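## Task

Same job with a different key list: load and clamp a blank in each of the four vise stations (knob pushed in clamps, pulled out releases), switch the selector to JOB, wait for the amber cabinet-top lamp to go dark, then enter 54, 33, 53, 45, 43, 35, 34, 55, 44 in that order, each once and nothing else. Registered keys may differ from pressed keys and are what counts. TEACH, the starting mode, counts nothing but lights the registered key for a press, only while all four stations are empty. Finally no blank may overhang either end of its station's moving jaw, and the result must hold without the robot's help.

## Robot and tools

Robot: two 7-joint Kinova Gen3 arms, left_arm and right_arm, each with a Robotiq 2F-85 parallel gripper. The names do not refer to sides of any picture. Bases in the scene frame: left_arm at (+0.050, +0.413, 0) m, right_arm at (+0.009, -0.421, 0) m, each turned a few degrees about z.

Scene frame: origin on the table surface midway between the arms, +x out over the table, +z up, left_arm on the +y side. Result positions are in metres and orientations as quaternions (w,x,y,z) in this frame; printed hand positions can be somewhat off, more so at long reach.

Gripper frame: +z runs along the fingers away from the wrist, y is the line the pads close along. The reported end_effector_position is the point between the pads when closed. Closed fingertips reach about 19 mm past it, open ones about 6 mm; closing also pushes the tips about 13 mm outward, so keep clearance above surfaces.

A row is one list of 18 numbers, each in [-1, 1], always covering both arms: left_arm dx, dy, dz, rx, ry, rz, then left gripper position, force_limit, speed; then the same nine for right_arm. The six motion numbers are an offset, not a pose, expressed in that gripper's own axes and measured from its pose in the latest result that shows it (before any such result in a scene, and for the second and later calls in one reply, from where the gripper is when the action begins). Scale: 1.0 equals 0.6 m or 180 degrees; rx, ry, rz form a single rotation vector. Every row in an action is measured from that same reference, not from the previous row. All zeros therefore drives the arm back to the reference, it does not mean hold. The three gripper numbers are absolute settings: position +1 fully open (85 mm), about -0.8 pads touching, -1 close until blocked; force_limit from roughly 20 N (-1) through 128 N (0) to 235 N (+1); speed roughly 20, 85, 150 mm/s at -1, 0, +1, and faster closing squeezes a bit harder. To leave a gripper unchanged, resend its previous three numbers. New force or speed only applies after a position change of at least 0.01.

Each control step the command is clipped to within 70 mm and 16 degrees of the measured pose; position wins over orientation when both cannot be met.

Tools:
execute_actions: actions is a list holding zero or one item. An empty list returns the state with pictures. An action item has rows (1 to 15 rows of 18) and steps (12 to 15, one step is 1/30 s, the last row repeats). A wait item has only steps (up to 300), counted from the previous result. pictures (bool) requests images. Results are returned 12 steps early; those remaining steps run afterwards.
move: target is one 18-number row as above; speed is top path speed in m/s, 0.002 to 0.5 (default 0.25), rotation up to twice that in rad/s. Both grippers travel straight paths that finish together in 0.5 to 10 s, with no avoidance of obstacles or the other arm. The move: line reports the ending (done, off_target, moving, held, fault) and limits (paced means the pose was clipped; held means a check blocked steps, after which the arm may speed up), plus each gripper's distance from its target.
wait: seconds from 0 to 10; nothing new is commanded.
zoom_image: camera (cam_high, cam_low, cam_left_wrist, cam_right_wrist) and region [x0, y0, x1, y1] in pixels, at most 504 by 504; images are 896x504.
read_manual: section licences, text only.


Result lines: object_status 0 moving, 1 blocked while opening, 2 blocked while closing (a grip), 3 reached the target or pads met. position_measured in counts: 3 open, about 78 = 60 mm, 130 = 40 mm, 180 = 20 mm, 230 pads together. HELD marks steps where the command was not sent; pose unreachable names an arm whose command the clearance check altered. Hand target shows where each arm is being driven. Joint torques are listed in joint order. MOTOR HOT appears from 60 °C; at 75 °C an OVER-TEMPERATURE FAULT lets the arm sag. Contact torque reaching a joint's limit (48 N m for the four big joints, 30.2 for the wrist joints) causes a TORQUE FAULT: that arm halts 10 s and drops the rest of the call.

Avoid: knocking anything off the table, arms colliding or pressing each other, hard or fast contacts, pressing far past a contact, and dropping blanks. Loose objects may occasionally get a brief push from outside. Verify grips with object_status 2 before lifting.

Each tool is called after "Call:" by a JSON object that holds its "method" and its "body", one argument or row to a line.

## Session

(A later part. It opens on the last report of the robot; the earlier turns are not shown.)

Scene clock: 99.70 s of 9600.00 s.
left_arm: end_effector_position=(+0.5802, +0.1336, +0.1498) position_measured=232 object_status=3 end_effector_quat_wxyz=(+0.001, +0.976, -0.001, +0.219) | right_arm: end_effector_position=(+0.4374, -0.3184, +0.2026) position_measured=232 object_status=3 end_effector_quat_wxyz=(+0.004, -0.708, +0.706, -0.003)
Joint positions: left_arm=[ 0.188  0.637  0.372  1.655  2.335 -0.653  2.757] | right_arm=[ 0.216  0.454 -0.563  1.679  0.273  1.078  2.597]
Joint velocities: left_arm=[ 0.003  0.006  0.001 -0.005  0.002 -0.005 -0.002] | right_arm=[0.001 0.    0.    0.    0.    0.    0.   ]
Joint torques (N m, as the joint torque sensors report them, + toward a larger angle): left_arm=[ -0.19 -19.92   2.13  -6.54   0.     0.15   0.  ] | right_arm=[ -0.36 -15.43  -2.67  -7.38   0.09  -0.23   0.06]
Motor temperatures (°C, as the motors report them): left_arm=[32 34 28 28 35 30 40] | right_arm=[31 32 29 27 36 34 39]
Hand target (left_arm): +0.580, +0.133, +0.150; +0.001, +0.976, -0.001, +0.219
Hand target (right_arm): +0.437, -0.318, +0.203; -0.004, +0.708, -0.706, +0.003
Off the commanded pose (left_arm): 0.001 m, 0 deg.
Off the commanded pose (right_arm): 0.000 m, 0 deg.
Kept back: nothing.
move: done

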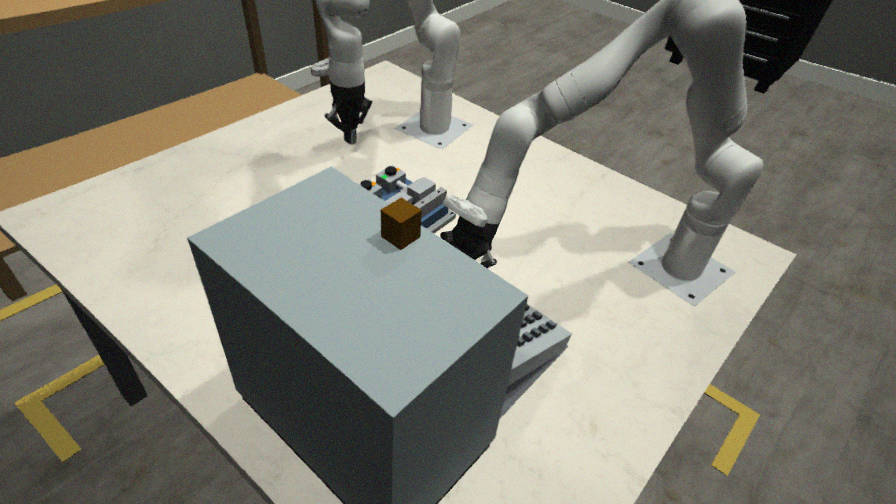

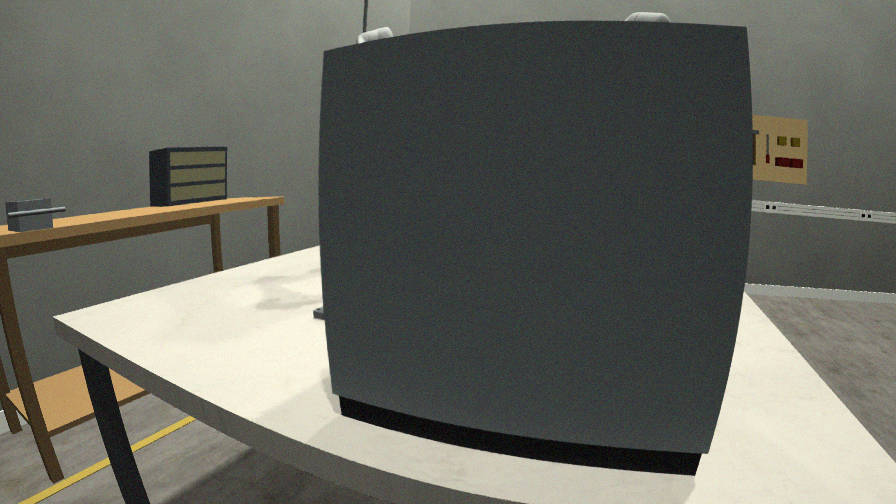

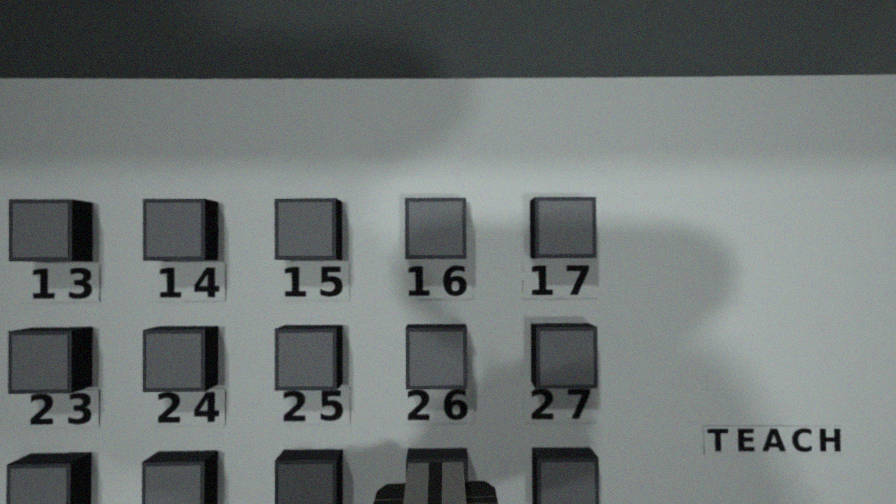

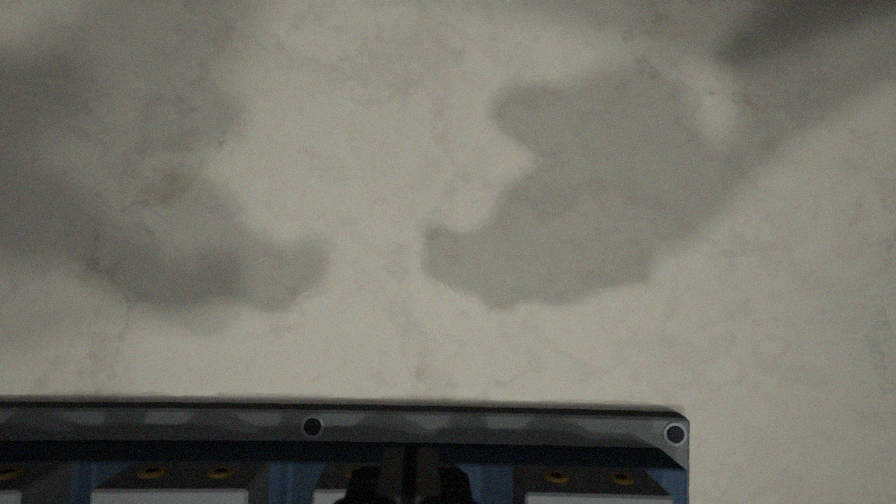

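Pressed so far: 55, 34, 54, 46, 44. Now over 36; pressing 36, 35, then moving over 56.

Call:
{"method": "move", "body": {
  "target": [0,0,0.0225,0,0,0,-1,0,1,0,0,0,0,0,0,-1,0,1],
  "speed": 0.03
}}

Call:
{"method": "move", "body": {
  "target": [0,0,-0.02,0,0,0,-1,0,1,0,0,0,0,0,0,-1,0,1],
  "speed": 0.07
}}

Call:
{"method": "move", "body": {
  "target": [0,-0.0572,0,0,0,0,-1,0,1,0,0,0,0,0,0,-1,0,1],
  "speed": 0.12
}}

Call:
{"method": "move", "body": {
  "target": [0,0,0.0238,0,0,0,-1,0,1,0,0,0,0,0,0,-1,0,1],
  "speed": 0.03
}}

Call:
{"method": "move", "body": {
  "target": [0,0,-0.02,0,0,0,-1,0,1,0,0,0,0,0,0,-1,0,1],
  "speed": 0.07
}}

Call:
{"method": "move", "body": {
  "target": [-0.1134,0.055,0,0,0,0,-1,0,1,0,0,0,0,0,0,-1,0,1],
  "speed": 0.15
}}

Scene clock: 101.20 s of 9600.00 s.
left_arm: end_effector_position=(+0.5849, +0.1334, +0.1396) position_measured=232 object_status=3 end_effector_quat_wxyz=(+0.001, +0.976, -0.001, +0.219) | right_arm: end_effector_position=(+0.4374, -0.3184, +0.2026) position_measured=232 object_status=3 end_effector_quat_wxyz=(+0.004, -0.708, +0.706, -0.003)
Joint positions: left_arm=[ 0.194  0.659  0.358  1.651  2.319 -0.635  2.77 ] | right_arm=[ 0.216  0.454 -0.563  1.679  0.273  1.078  2.597]
Joint velocities: left_arm=[ 0.003 -0.    -0.002  0.002 -0.003  0.002  0.004] | right_arm=[-0.    -0.001 -0.    -0.    -0.001 -0.     0.   ]
Joint torques (N m, as the joint torque sensors report them, + toward a larger angle): left_arm=[ -0.48 -17.09   1.57  -7.83  -0.62   1.51   0.09] | right_arm=[ -0.25 -15.59  -2.81  -7.44   0.01  -0.17  -0.02]
Motor temperatures (°C, as the motors report them): left_arm=[32 34 28 28 35 30 40] | right_arm=[31 32 29 27 36 34 39]
Hand target (left_arm): +0.586, +0.134, +0.138; +0.001, +0.976, -0.001, +0.219
Hand target (right_arm): +0.437, -0.318, +0.203; -0.004, +0.708, -0.706, +0.003
Off the commanded pose (left_arm): 0.002 m, 0 deg.
Off the commanded pose (right_arm): 0.000 m, 0 deg.
Kept back: nothing.
move: done

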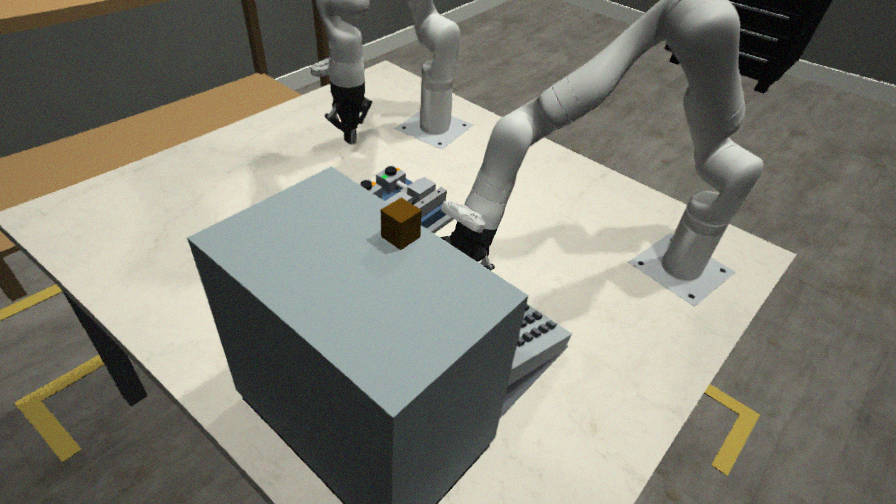

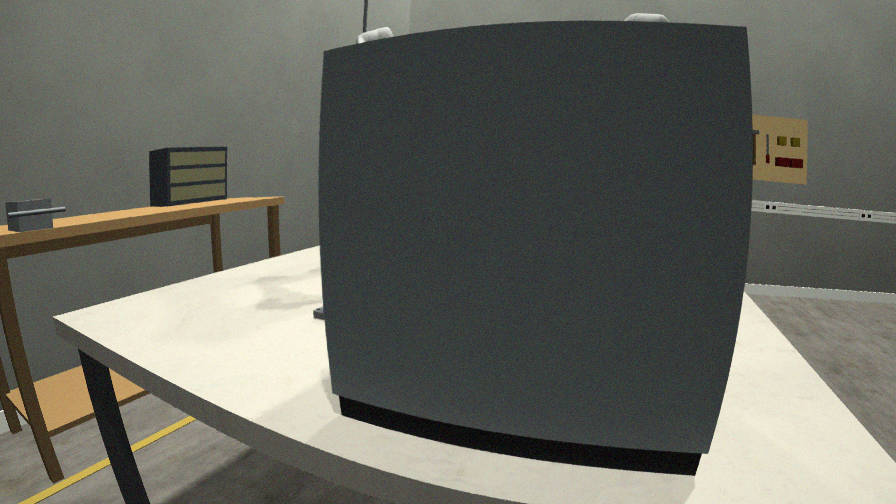

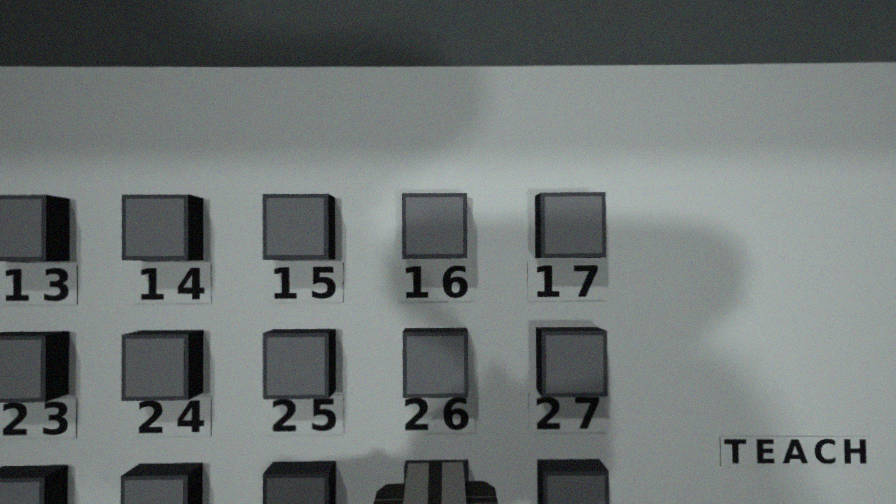

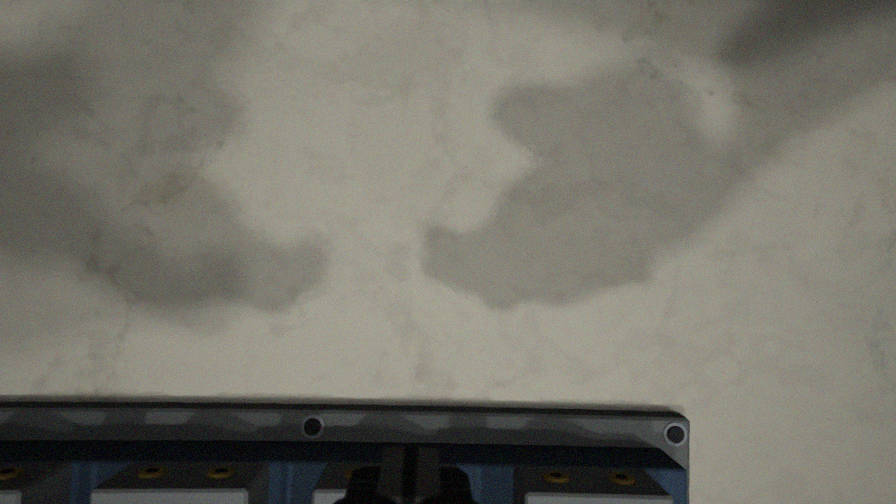

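Scene clock: 101.93 s of 9600.00 s.
left_arm: end_effector_position=(+0.5798, +0.1333, +0.1502) position_measured=232 object_status=3 end_effector_quat_wxyz=(+0.001, +0.976, -0.001, +0.219) | right_arm: end_effector_position=(+0.4374, -0.3184, +0.2026) position_measured=232 object_status=3 end_effector_quat_wxyz=(+0.004, -0.708, +0.706, -0.003)
Joint positions: left_arm=[ 0.189  0.636  0.371  1.655  2.334 -0.654  2.758] | right_arm=[ 0.216  0.454 -0.563  1.679  0.273  1.078  2.597]
Joint velocities: left_arm=[-0.001 -0.005  0.001 -0.     0.002 -0.002 -0.002] | right_arm=[ 0.001 -0.     0.    -0.001 -0.    -0.     0.   ]
Joint torques (N m, as the joint torque sensors report them, + toward a larger angle): left_arm=[ -0.05 -20.     2.8   -6.78  -0.39   0.67   0.1 ] | right_arm=[ -0.37 -15.34  -2.67  -7.41  -0.03  -0.21   0.1 ]
Motor temperatures (°C, as the motors report them): left_arm=[32 34 28 28 35 30 40] | right_arm=[31 32 29 27 36 34 39]
Hand target (left_arm): +0.580, +0.133, +0.150; +0.001, +0.976, -0.001, +0.219
Hand target (right_arm): +0.437, -0.318, +0.203; -0.004, +0.708, -0.706, +0.003
Off the commanded pose (left_arm): 0.000 m, 0 deg.
Off the commanded pose (right_arm): 0.000 m, 0 deg.
Kept back: nothing.
move: done

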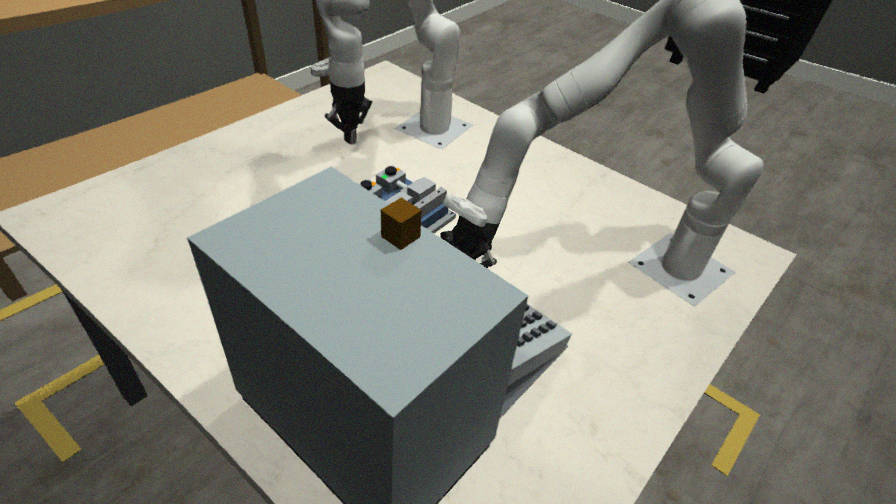

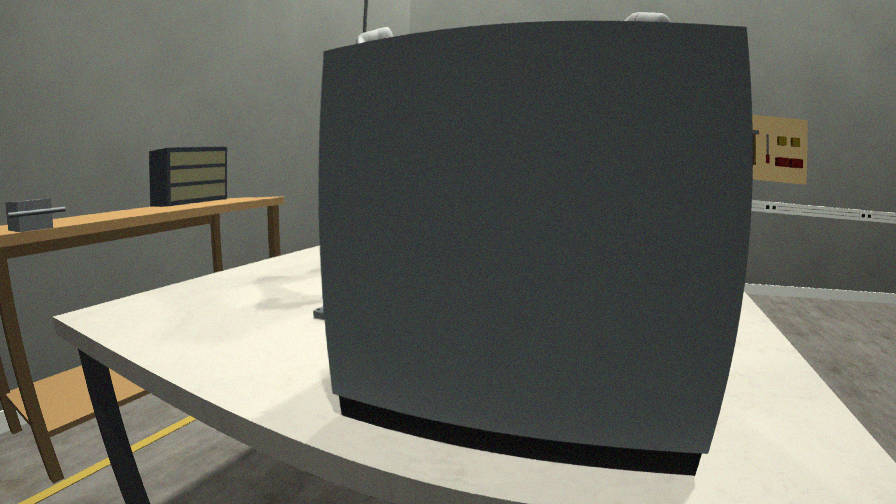

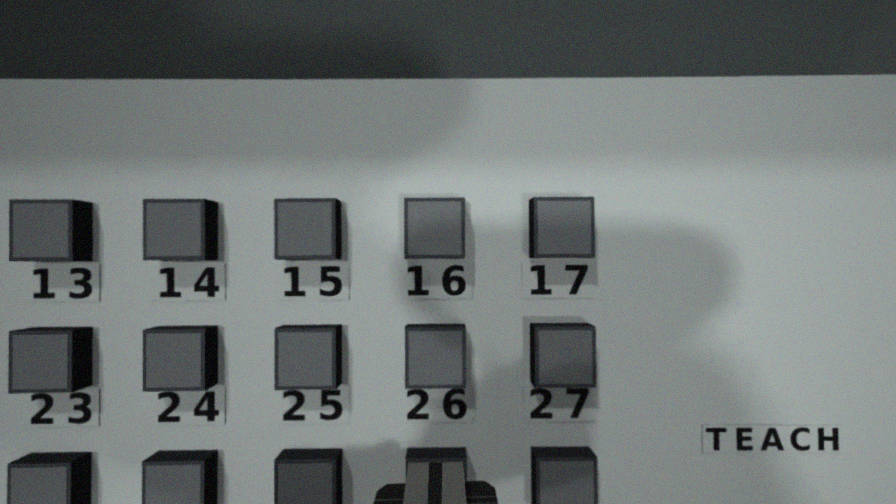

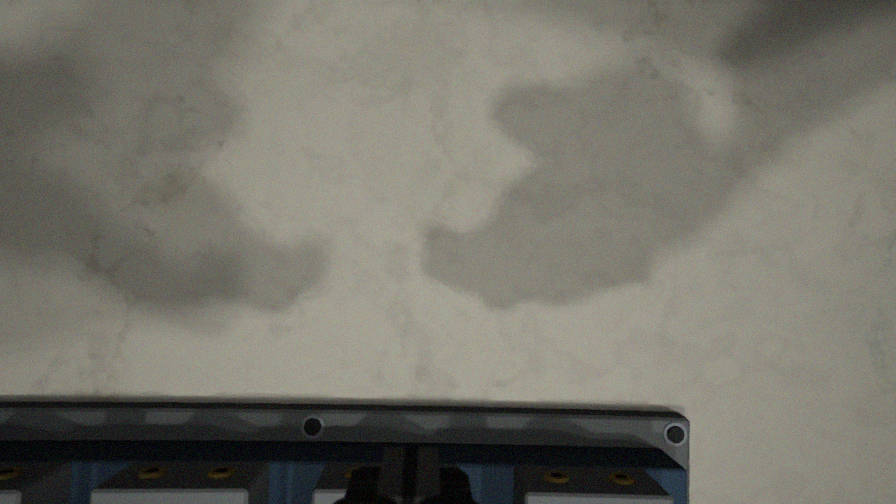

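Scene clock: 102.77 s of 9600.00 s.
left_arm: end_effector_position=(+0.5796, +0.1673, +0.1500) position_measured=232 object_status=3 end_effector_quat_wxyz=(+0.001, +0.976, -0.001, +0.219) | right_arm: end_effector_position=(+0.4374, -0.3184, +0.2026) position_measured=232 object_status=3 end_effector_quat_wxyz=(+0.004, -0.708, +0.706, -0.003)
Joint positions: left_arm=[ 0.12   0.601  0.372  1.724  2.332 -0.6    2.721] | right_arm=[ 0.216  0.454 -0.563  1.679  0.273  1.078  2.597]
Joint velocities: left_arm=[-0.006 -0.003 -0.001  0.004  0.001 -0.001 -0.001] | right_arm=[ 0.002  0.001 -0.     0.    -0.    -0.     0.   ]
Joint torques (N m, as the joint torque sensors report them, + toward a larger angle): left_arm=[  0.08 -18.75   2.33  -6.84  -0.22   0.47   0.15] | right_arm=[ -0.18 -15.46  -2.74  -7.47   0.1   -0.18   0.  ]
Motor temperatures (°C, as the motors report them): left_arm=[32 34 28 28 35 30 40] | right_arm=[31 32 29 27 36 34 39]
Hand target (left_arm): +0.580, +0.168, +0.150; +0.001, +0.976, -0.001, +0.219
Hand target (right_arm): +0.437, -0.318, +0.203; -0.004, +0.708, -0.706, +0.003
Off the commanded pose (left_arm): 0.000 m, 0 deg.
Off the commanded pose (right_arm): 0.000 m, 0 deg.
Kept back: nothing.
move: done

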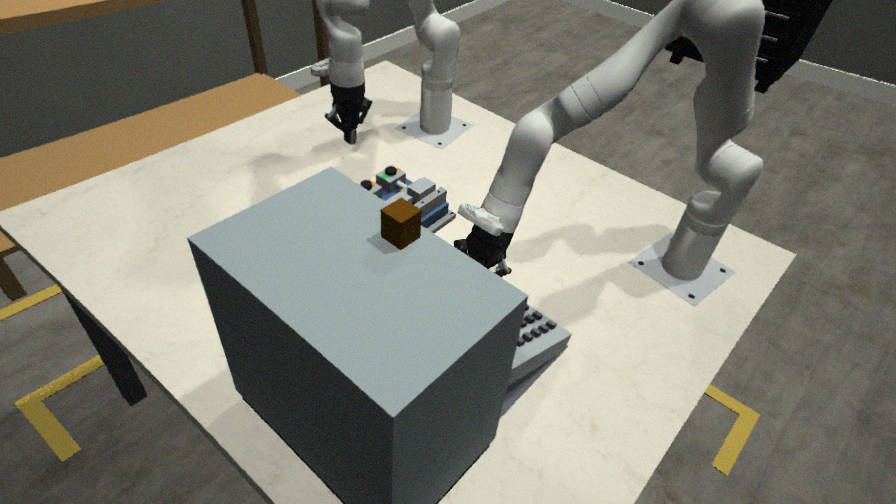

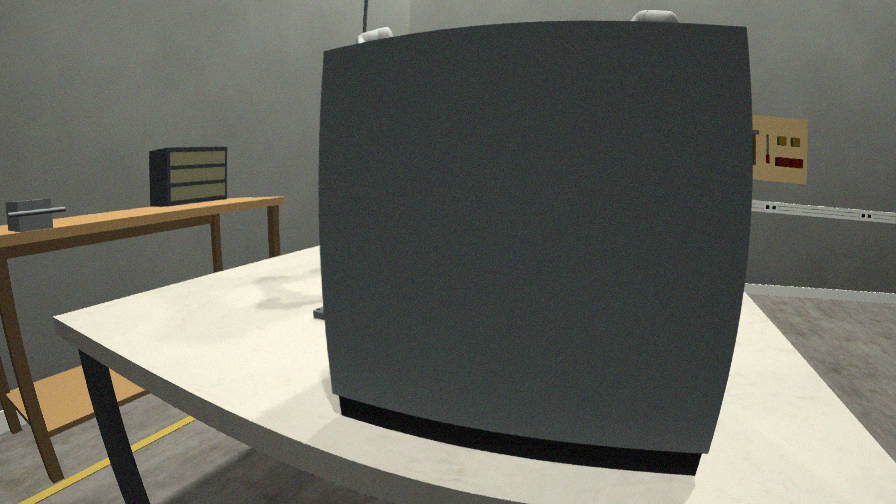

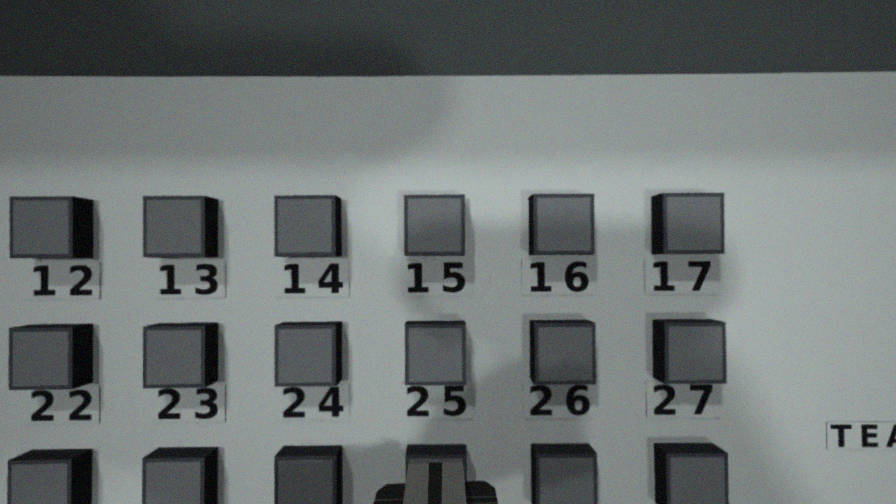

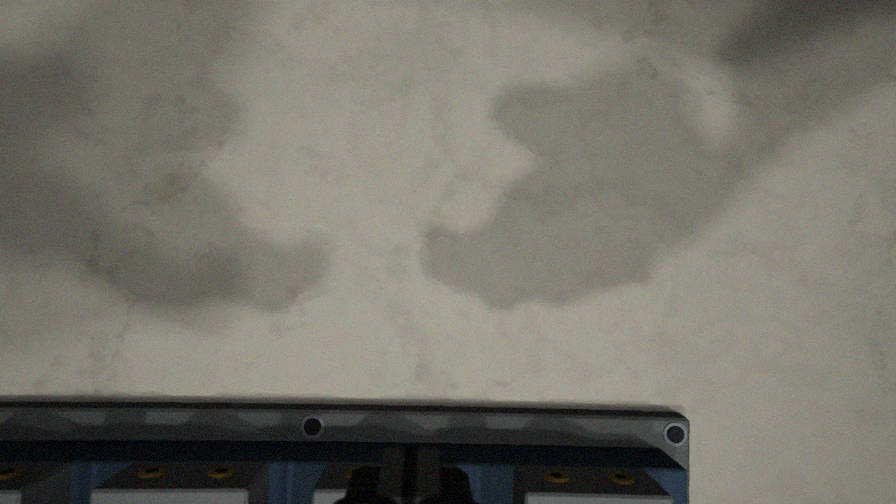

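Scene clock: 103.47 s of 9600.00 s.
left_arm: end_effector_position=(+0.5847, +0.1672, +0.1392) position_measured=232 object_status=3 end_effector_quat_wxyz=(+0.001, +0.976, -0.001, +0.220) | right_arm: end_effector_position=(+0.4374, -0.3184, +0.2026) position_measured=232 object_status=3 end_effector_quat_wxyz=(+0.004, -0.708, +0.706, -0.003)
Joint positions: left_arm=[ 0.128  0.625  0.354  1.72   2.313 -0.58   2.738] | right_arm=[ 0.216  0.454 -0.563  1.679  0.273  1.078  2.597]
Joint velocities: left_arm=[ 0.002 -0.001 -0.003  0.002 -0.006  0.002  0.005] | right_arm=[ 0.001 -0.    -0.001  0.     0.     0.     0.   ]
Joint torques (N m, as the joint torque sensors report them, + toward a larger angle): left_arm=[ -0.86 -16.12   1.3   -7.76  -0.44   1.42  -0.06] | right_arm=[ -0.29 -15.64  -2.61  -7.43   0.05  -0.22   0.01]
Motor temperatures (°C, as the motors report them): left_arm=[32 34 28 28 35 30 40] | right_arm=[31 32 29 27 36 34 39]
Hand target (left_arm): +0.586, +0.167, +0.137; +0.001, +0.976, -0.001, +0.219
Hand target (right_arm): +0.437, -0.318, +0.203; -0.004, +0.708, -0.706, +0.003
Off the commanded pose (left_arm): 0.002 m, 0 deg.
Off the commanded pose (right_arm): 0.000 m, 0 deg.
Kept back: nothing.
move: done

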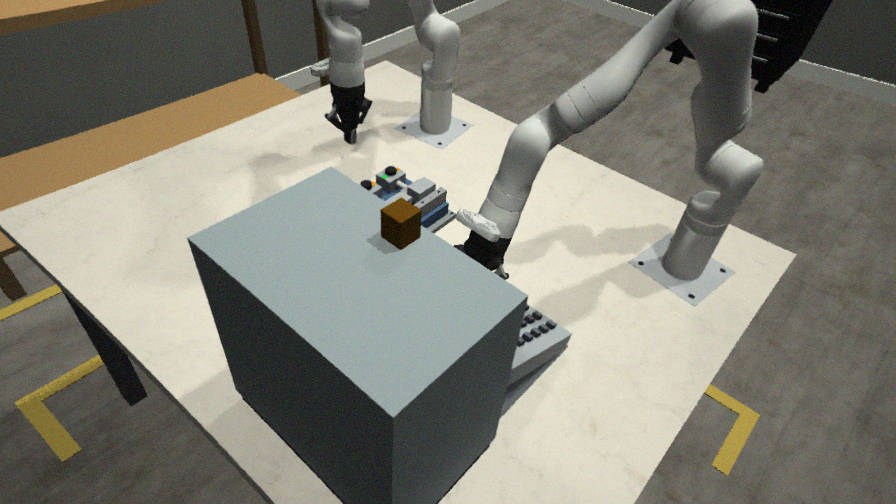

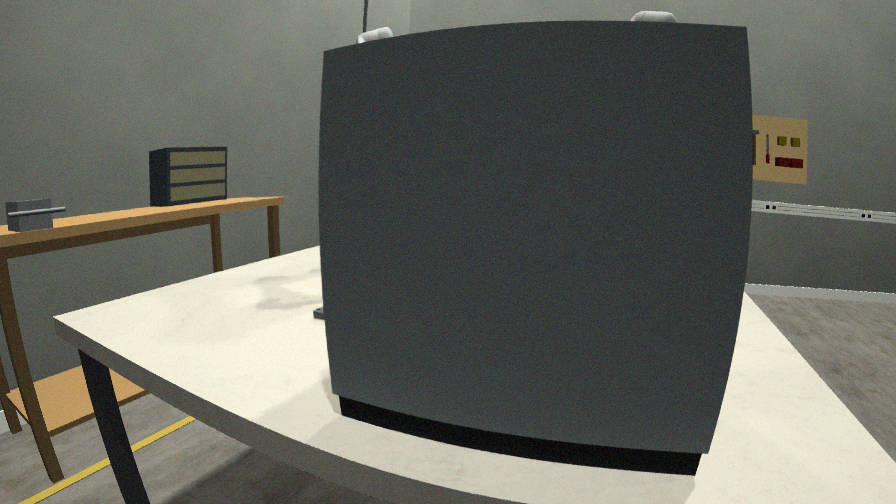

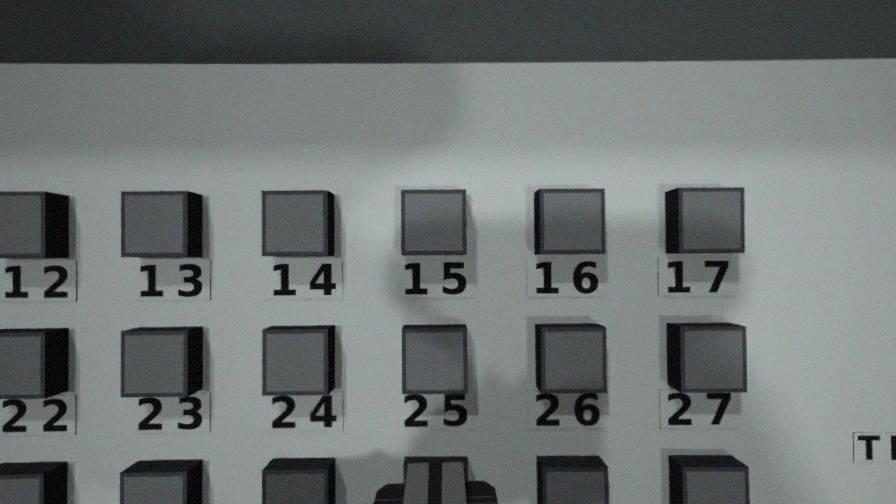

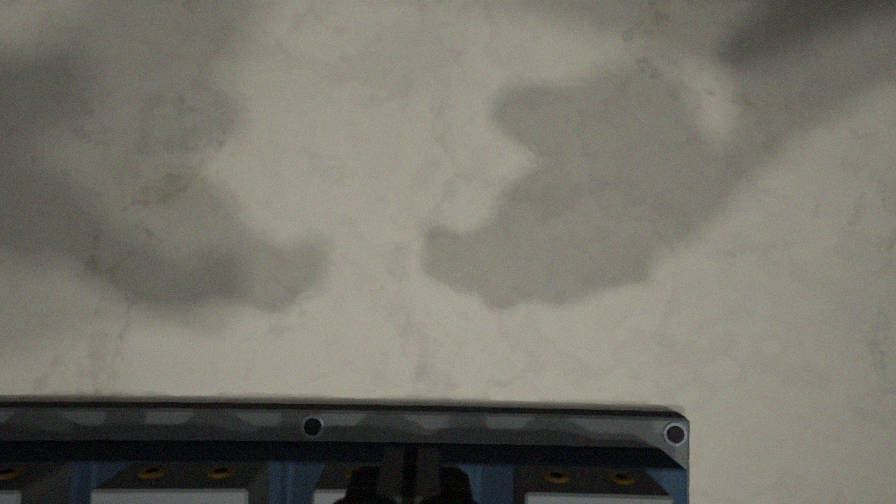

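Scene clock: 104.20 s of 9600.00 s.
left_arm: end_effector_position=(+0.5796, +0.1672, +0.1498) position_measured=232 object_status=3 end_effector_quat_wxyz=(+0.001, +0.976, -0.001, +0.220) | right_arm: end_effector_position=(+0.4374, -0.3183, +0.2026) position_measured=232 object_status=3 end_effector_quat_wxyz=(+0.004, -0.708, +0.706, -0.003)
Joint positions: left_arm=[ 0.122  0.601  0.37   1.725  2.33  -0.6    2.724] | right_arm=[ 0.216  0.454 -0.563  1.679  0.273  1.078  2.597]
Joint velocities: left_arm=[-0.003 -0.003  0.001  0.     0.001 -0.003 -0.002] | right_arm=[ 0.001 -0.     0.001 -0.001 -0.    -0.     0.   ]
Joint torques (N m, as the joint torque sensors report them, + toward a larger angle): left_arm=[  0.21 -18.35   2.52  -6.6   -0.12   0.47   0.27] | right_arm=[ -0.12 -15.36  -2.77  -7.57   0.01  -0.19   0.06]
Motor temperatures (°C, as the motors report them): left_arm=[32 34 28 28 35 30 40] | right_arm=[31 32 29 27 36 34 39]
Hand target (left_arm): +0.580, +0.167, +0.150; +0.001, +0.976, -0.001, +0.220
Hand target (right_arm): +0.437, -0.318, +0.203; -0.004, +0.708, -0.706, +0.003
Off the commanded pose (left_arm): 0.000 m, 0 deg.
Off the commanded pose (right_arm): 0.000 m, 0 deg.
Kept back: nothing.
move: done

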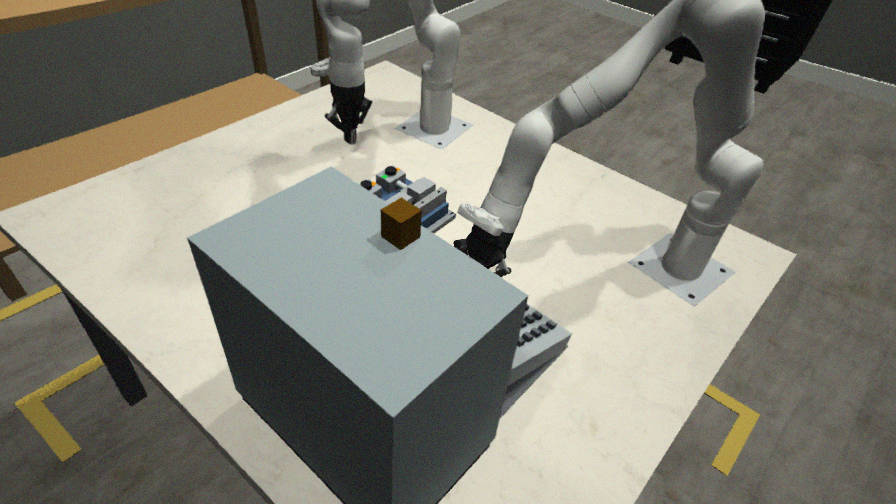

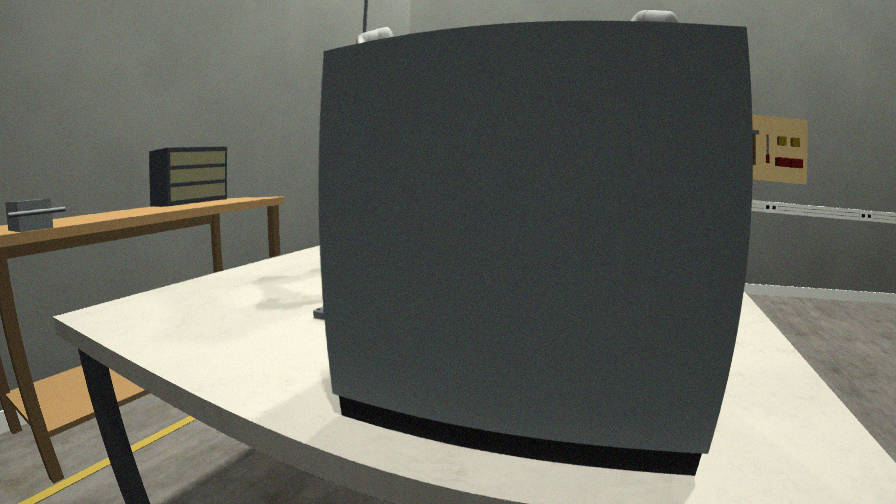

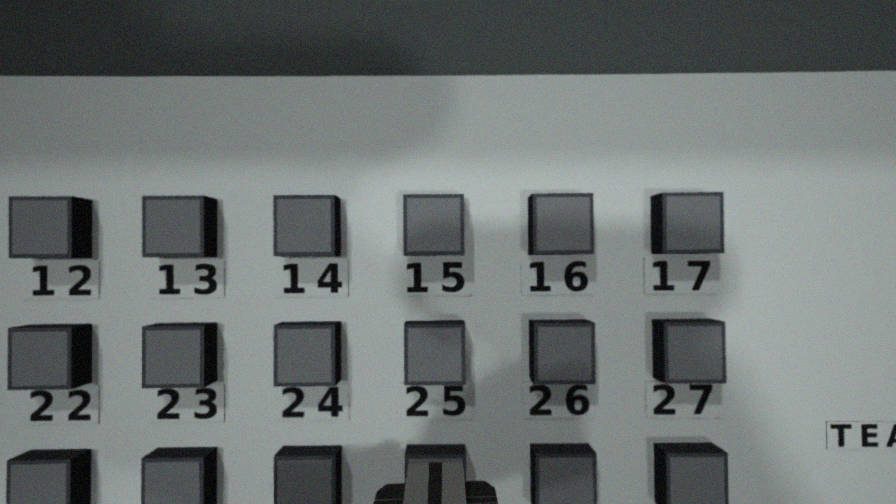

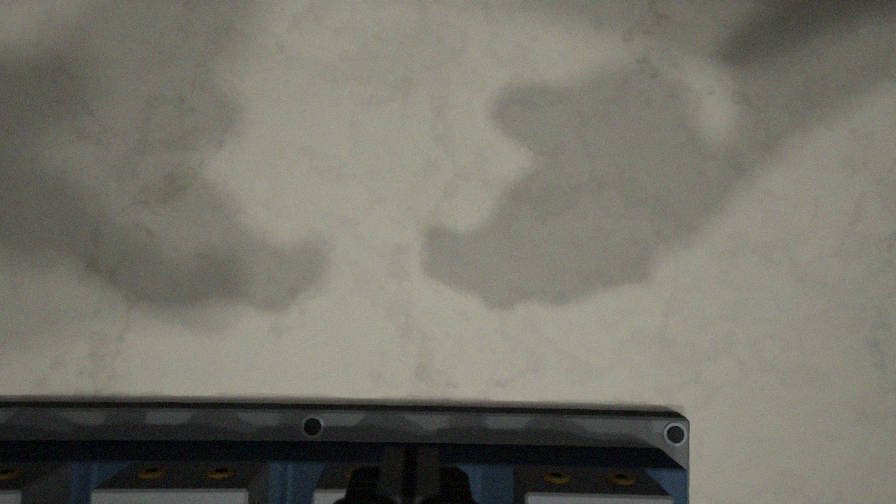

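Scene clock: 105.20 s of 9600.00 s.
left_arm: end_effector_position=(+0.5183, +0.1346, +0.1206) position_measured=232 object_status=3 end_effector_quat_wxyz=(+0.000, +0.976, -0.001, +0.219) | right_arm: end_effector_position=(+0.4374, -0.3183, +0.2026) position_measured=232 object_status=3 end_effector_quat_wxyz=(+0.004, -0.708, +0.706, -0.003)
Joint positions: left_arm=[ 0.314  0.587  0.27   1.858  2.226 -0.526  2.985] | right_arm=[ 0.216  0.454 -0.563  1.679  0.273  1.078  2.597]
Joint velocities: left_arm=[ 0.01  -0.    -0.001  0.002 -0.006  0.001  0.008] | right_arm=[ 0.001  0.001  0.001 -0.    -0.001  0.    -0.001]
Joint torques (N m, as the joint torque sensors report them, + toward a larger angle): left_arm=[  0.06 -18.53   1.4   -6.13  -0.26   0.04   0.31] | right_arm=[ -0.14 -15.44  -2.58  -7.42   0.14  -0.22   0.  ]
Motor temperatures (°C, as the motors report them): left_arm=[32 34 28 28 35 30 40] | right_arm=[31 32 29 27 36 34 39]
Hand target (left_arm): +0.518, +0.134, +0.121; +0.001, +0.976, -0.001, +0.220
Hand target (right_arm): +0.437, -0.318, +0.203; -0.004, +0.708, -0.706, +0.003
Off the commanded pose (left_arm): 0.000 m, 0 deg.
Off the commanded pose (right_arm): 0.000 m, 0 deg.
Kept back: nothing.
move: done

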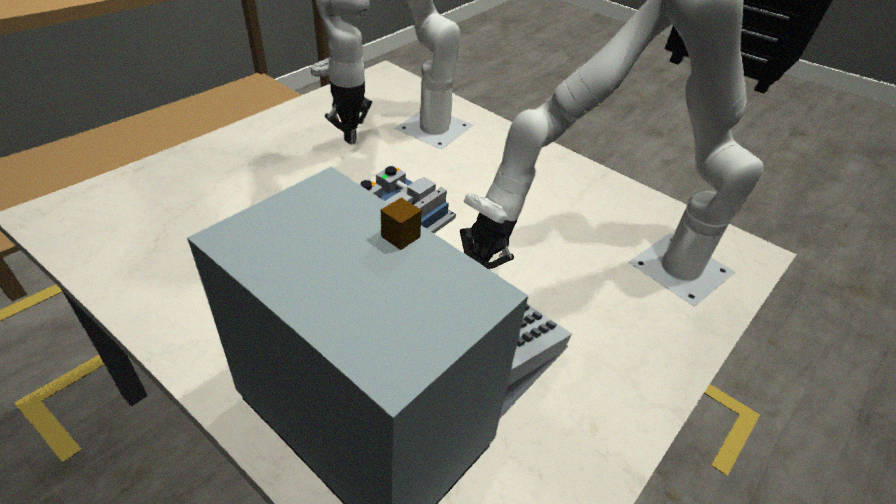

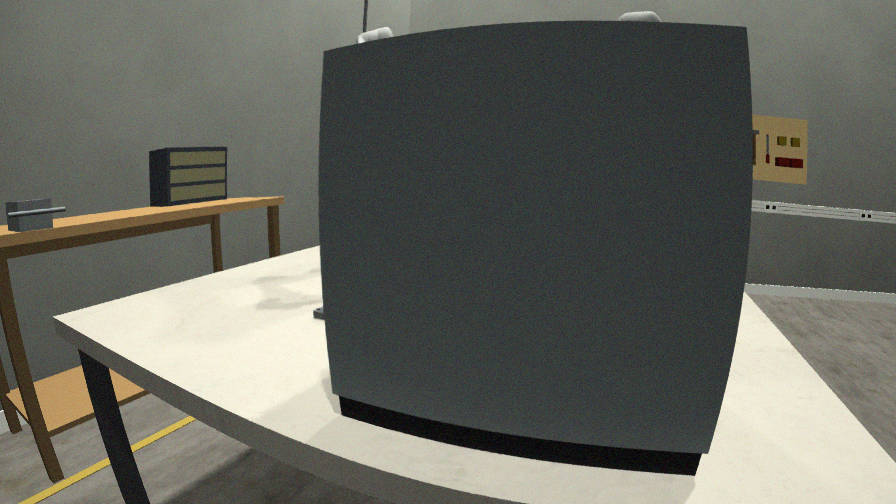

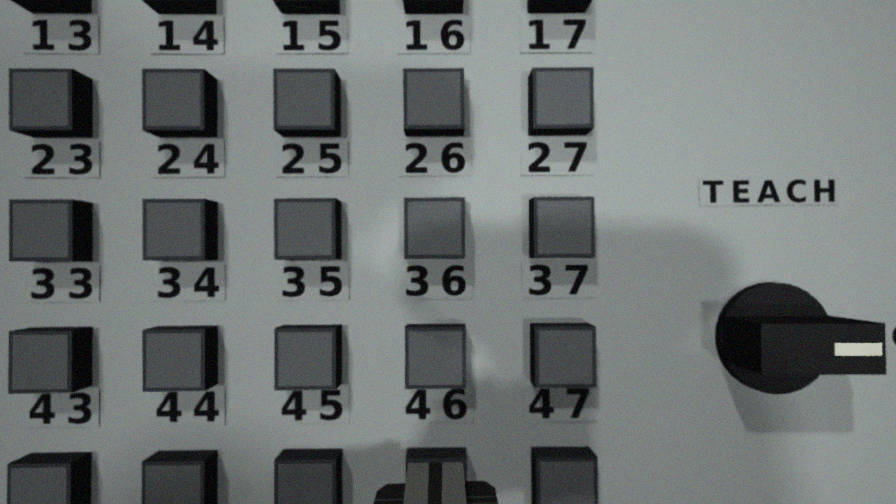

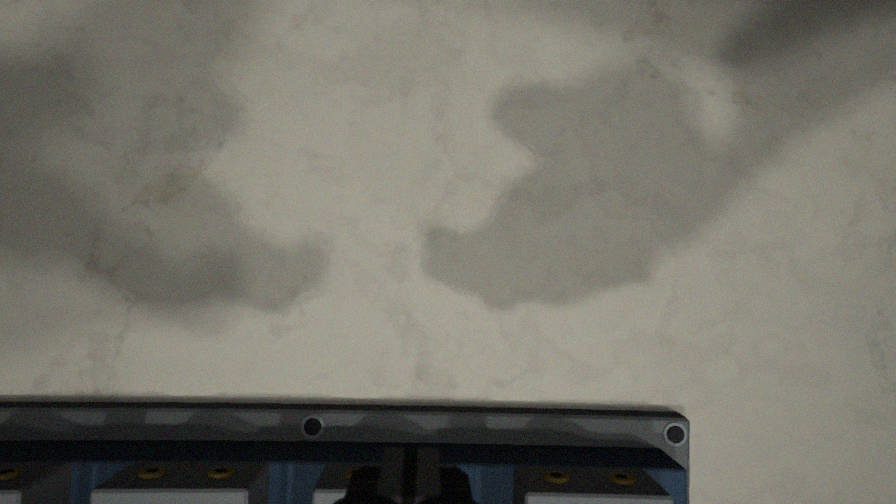

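Call:
{"method": "execute_actions", "body": {
  "actions": []
}}

Scene clock: 105.73 s of 9600.00 s.
left_arm: end_effector_position=(+0.5181, +0.1342, +0.1207) position_measured=232 object_status=3 end_effector_quat_wxyz=(+0.001, +0.976, -0.001, +0.220) | right_arm: end_effector_position=(+0.4374, -0.3183, +0.2026) position_measured=232 object_status=3 end_effector_quat_wxyz=(+0.004, -0.708, +0.706, -0.003)
Joint positions: left_arm=[ 0.315  0.587  0.269  1.858  2.226 -0.526  2.986] | right_arm=[ 0.216  0.454 -0.563  1.679  0.273  1.078  2.597]
Joint velocities: left_arm=[ 0.001 -0.001  0.     0.     0.     0.     0.   ] | right_arm=[-0.001 -0.     0.001 -0.001 -0.001 -0.    -0.001]
Joint torques (N m, as the joint torque sensors report them, + toward a larger angle): left_arm=[ -0.01 -18.38   1.79  -5.82  -0.2    0.07   0.17] | right_arm=[ -0.25 -15.51  -2.57  -7.35   0.15  -0.23   0.03]
Motor temperatures (°C, as the motors report them): left_arm=[32 34 28 28 35 30 40] | right_arm=[31 32 29 27 36 34 39]
Hand target (left_arm): +0.518, +0.134, +0.121; +0.001, +0.976, -0.001, +0.220
Hand target (right_arm): +0.437, -0.318, +0.203; -0.004, +0.708, -0.706, +0.003
Off the commanded pose (left_arm): 0.000 m, 0 deg.
Off the commanded pose (right_arm): 0.000 m, 0 deg.
Kept back: nothing.
Steps of this call (steps 1 to 16: nothing new was sent). Readings (end_effector_position | what the end effector reports):
1: left_arm (+0.5183, +0.1345, +0.1206) | right_arm (+0.4374, -0.3183, +0.2026) | left_arm position_measured=232 object_status=3 | right_arm position_measured=232 object_status=3
2: left_arm (+0.5182, +0.1344, +0.1206) | right_arm (+0.4374, -0.3183, +0.2026) | left_arm position_measured=232 object_status=3 | right_arm position_measured=232 object_status=3
4: left_arm (+0.5181, +0.1343, +0.1206) | right_arm (+0.4374, -0.3183, +0.2026) | left_arm position_measured=232 object_status=3 | right_arm position_measured=232 object_status=3
8: left_arm (+0.5181, +0.1342, +0.1206) | right_arm (+0.4374, -0.3183, +0.2026) | left_arm position_measured=232 object_status=3 | right_arm position_measured=232 object_status=3
16: the state above

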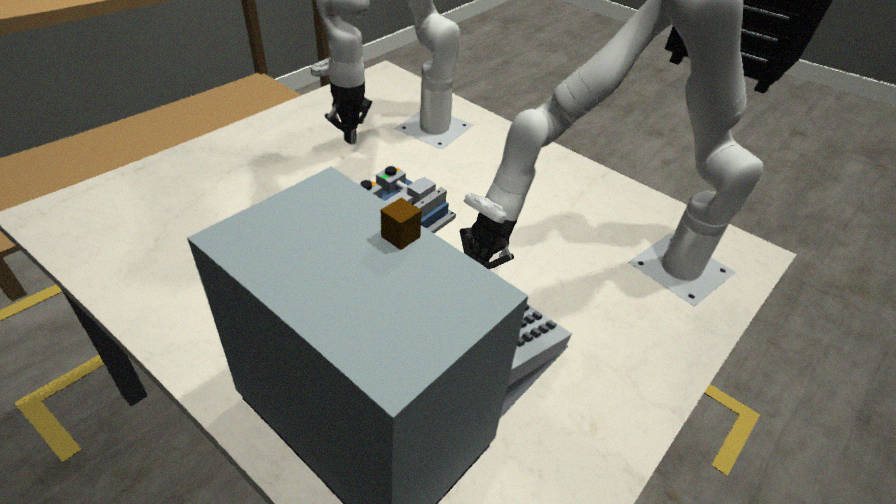

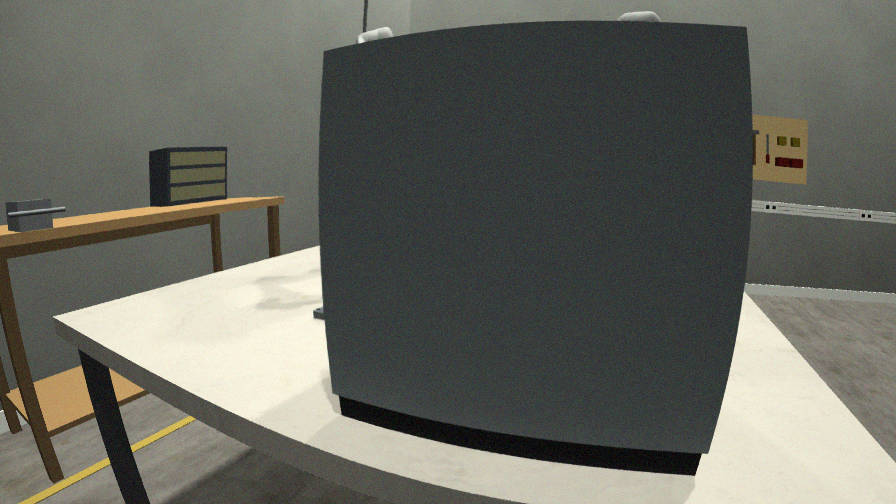

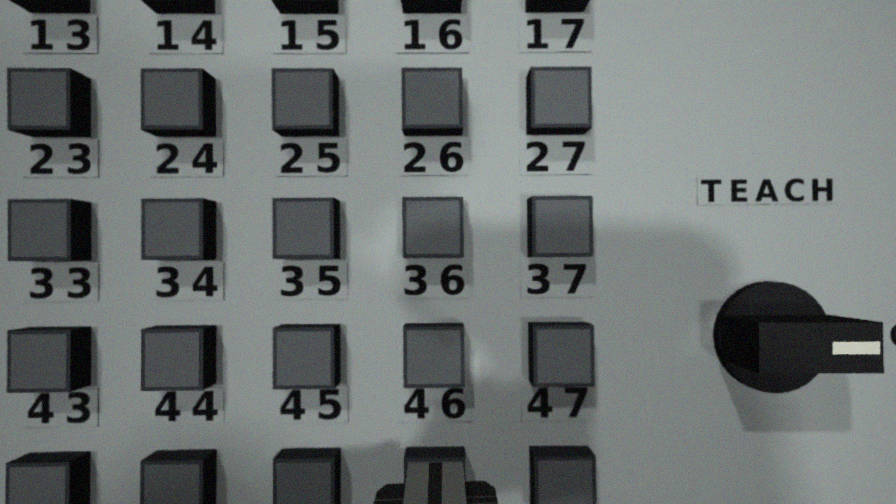

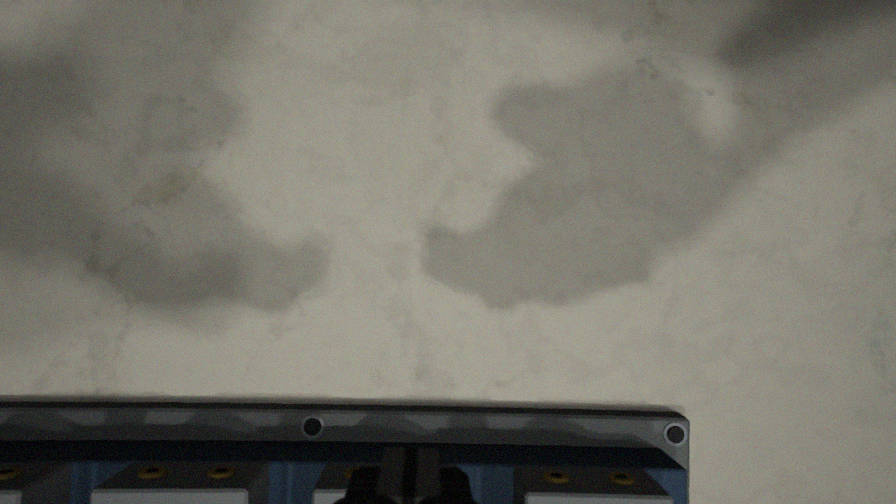

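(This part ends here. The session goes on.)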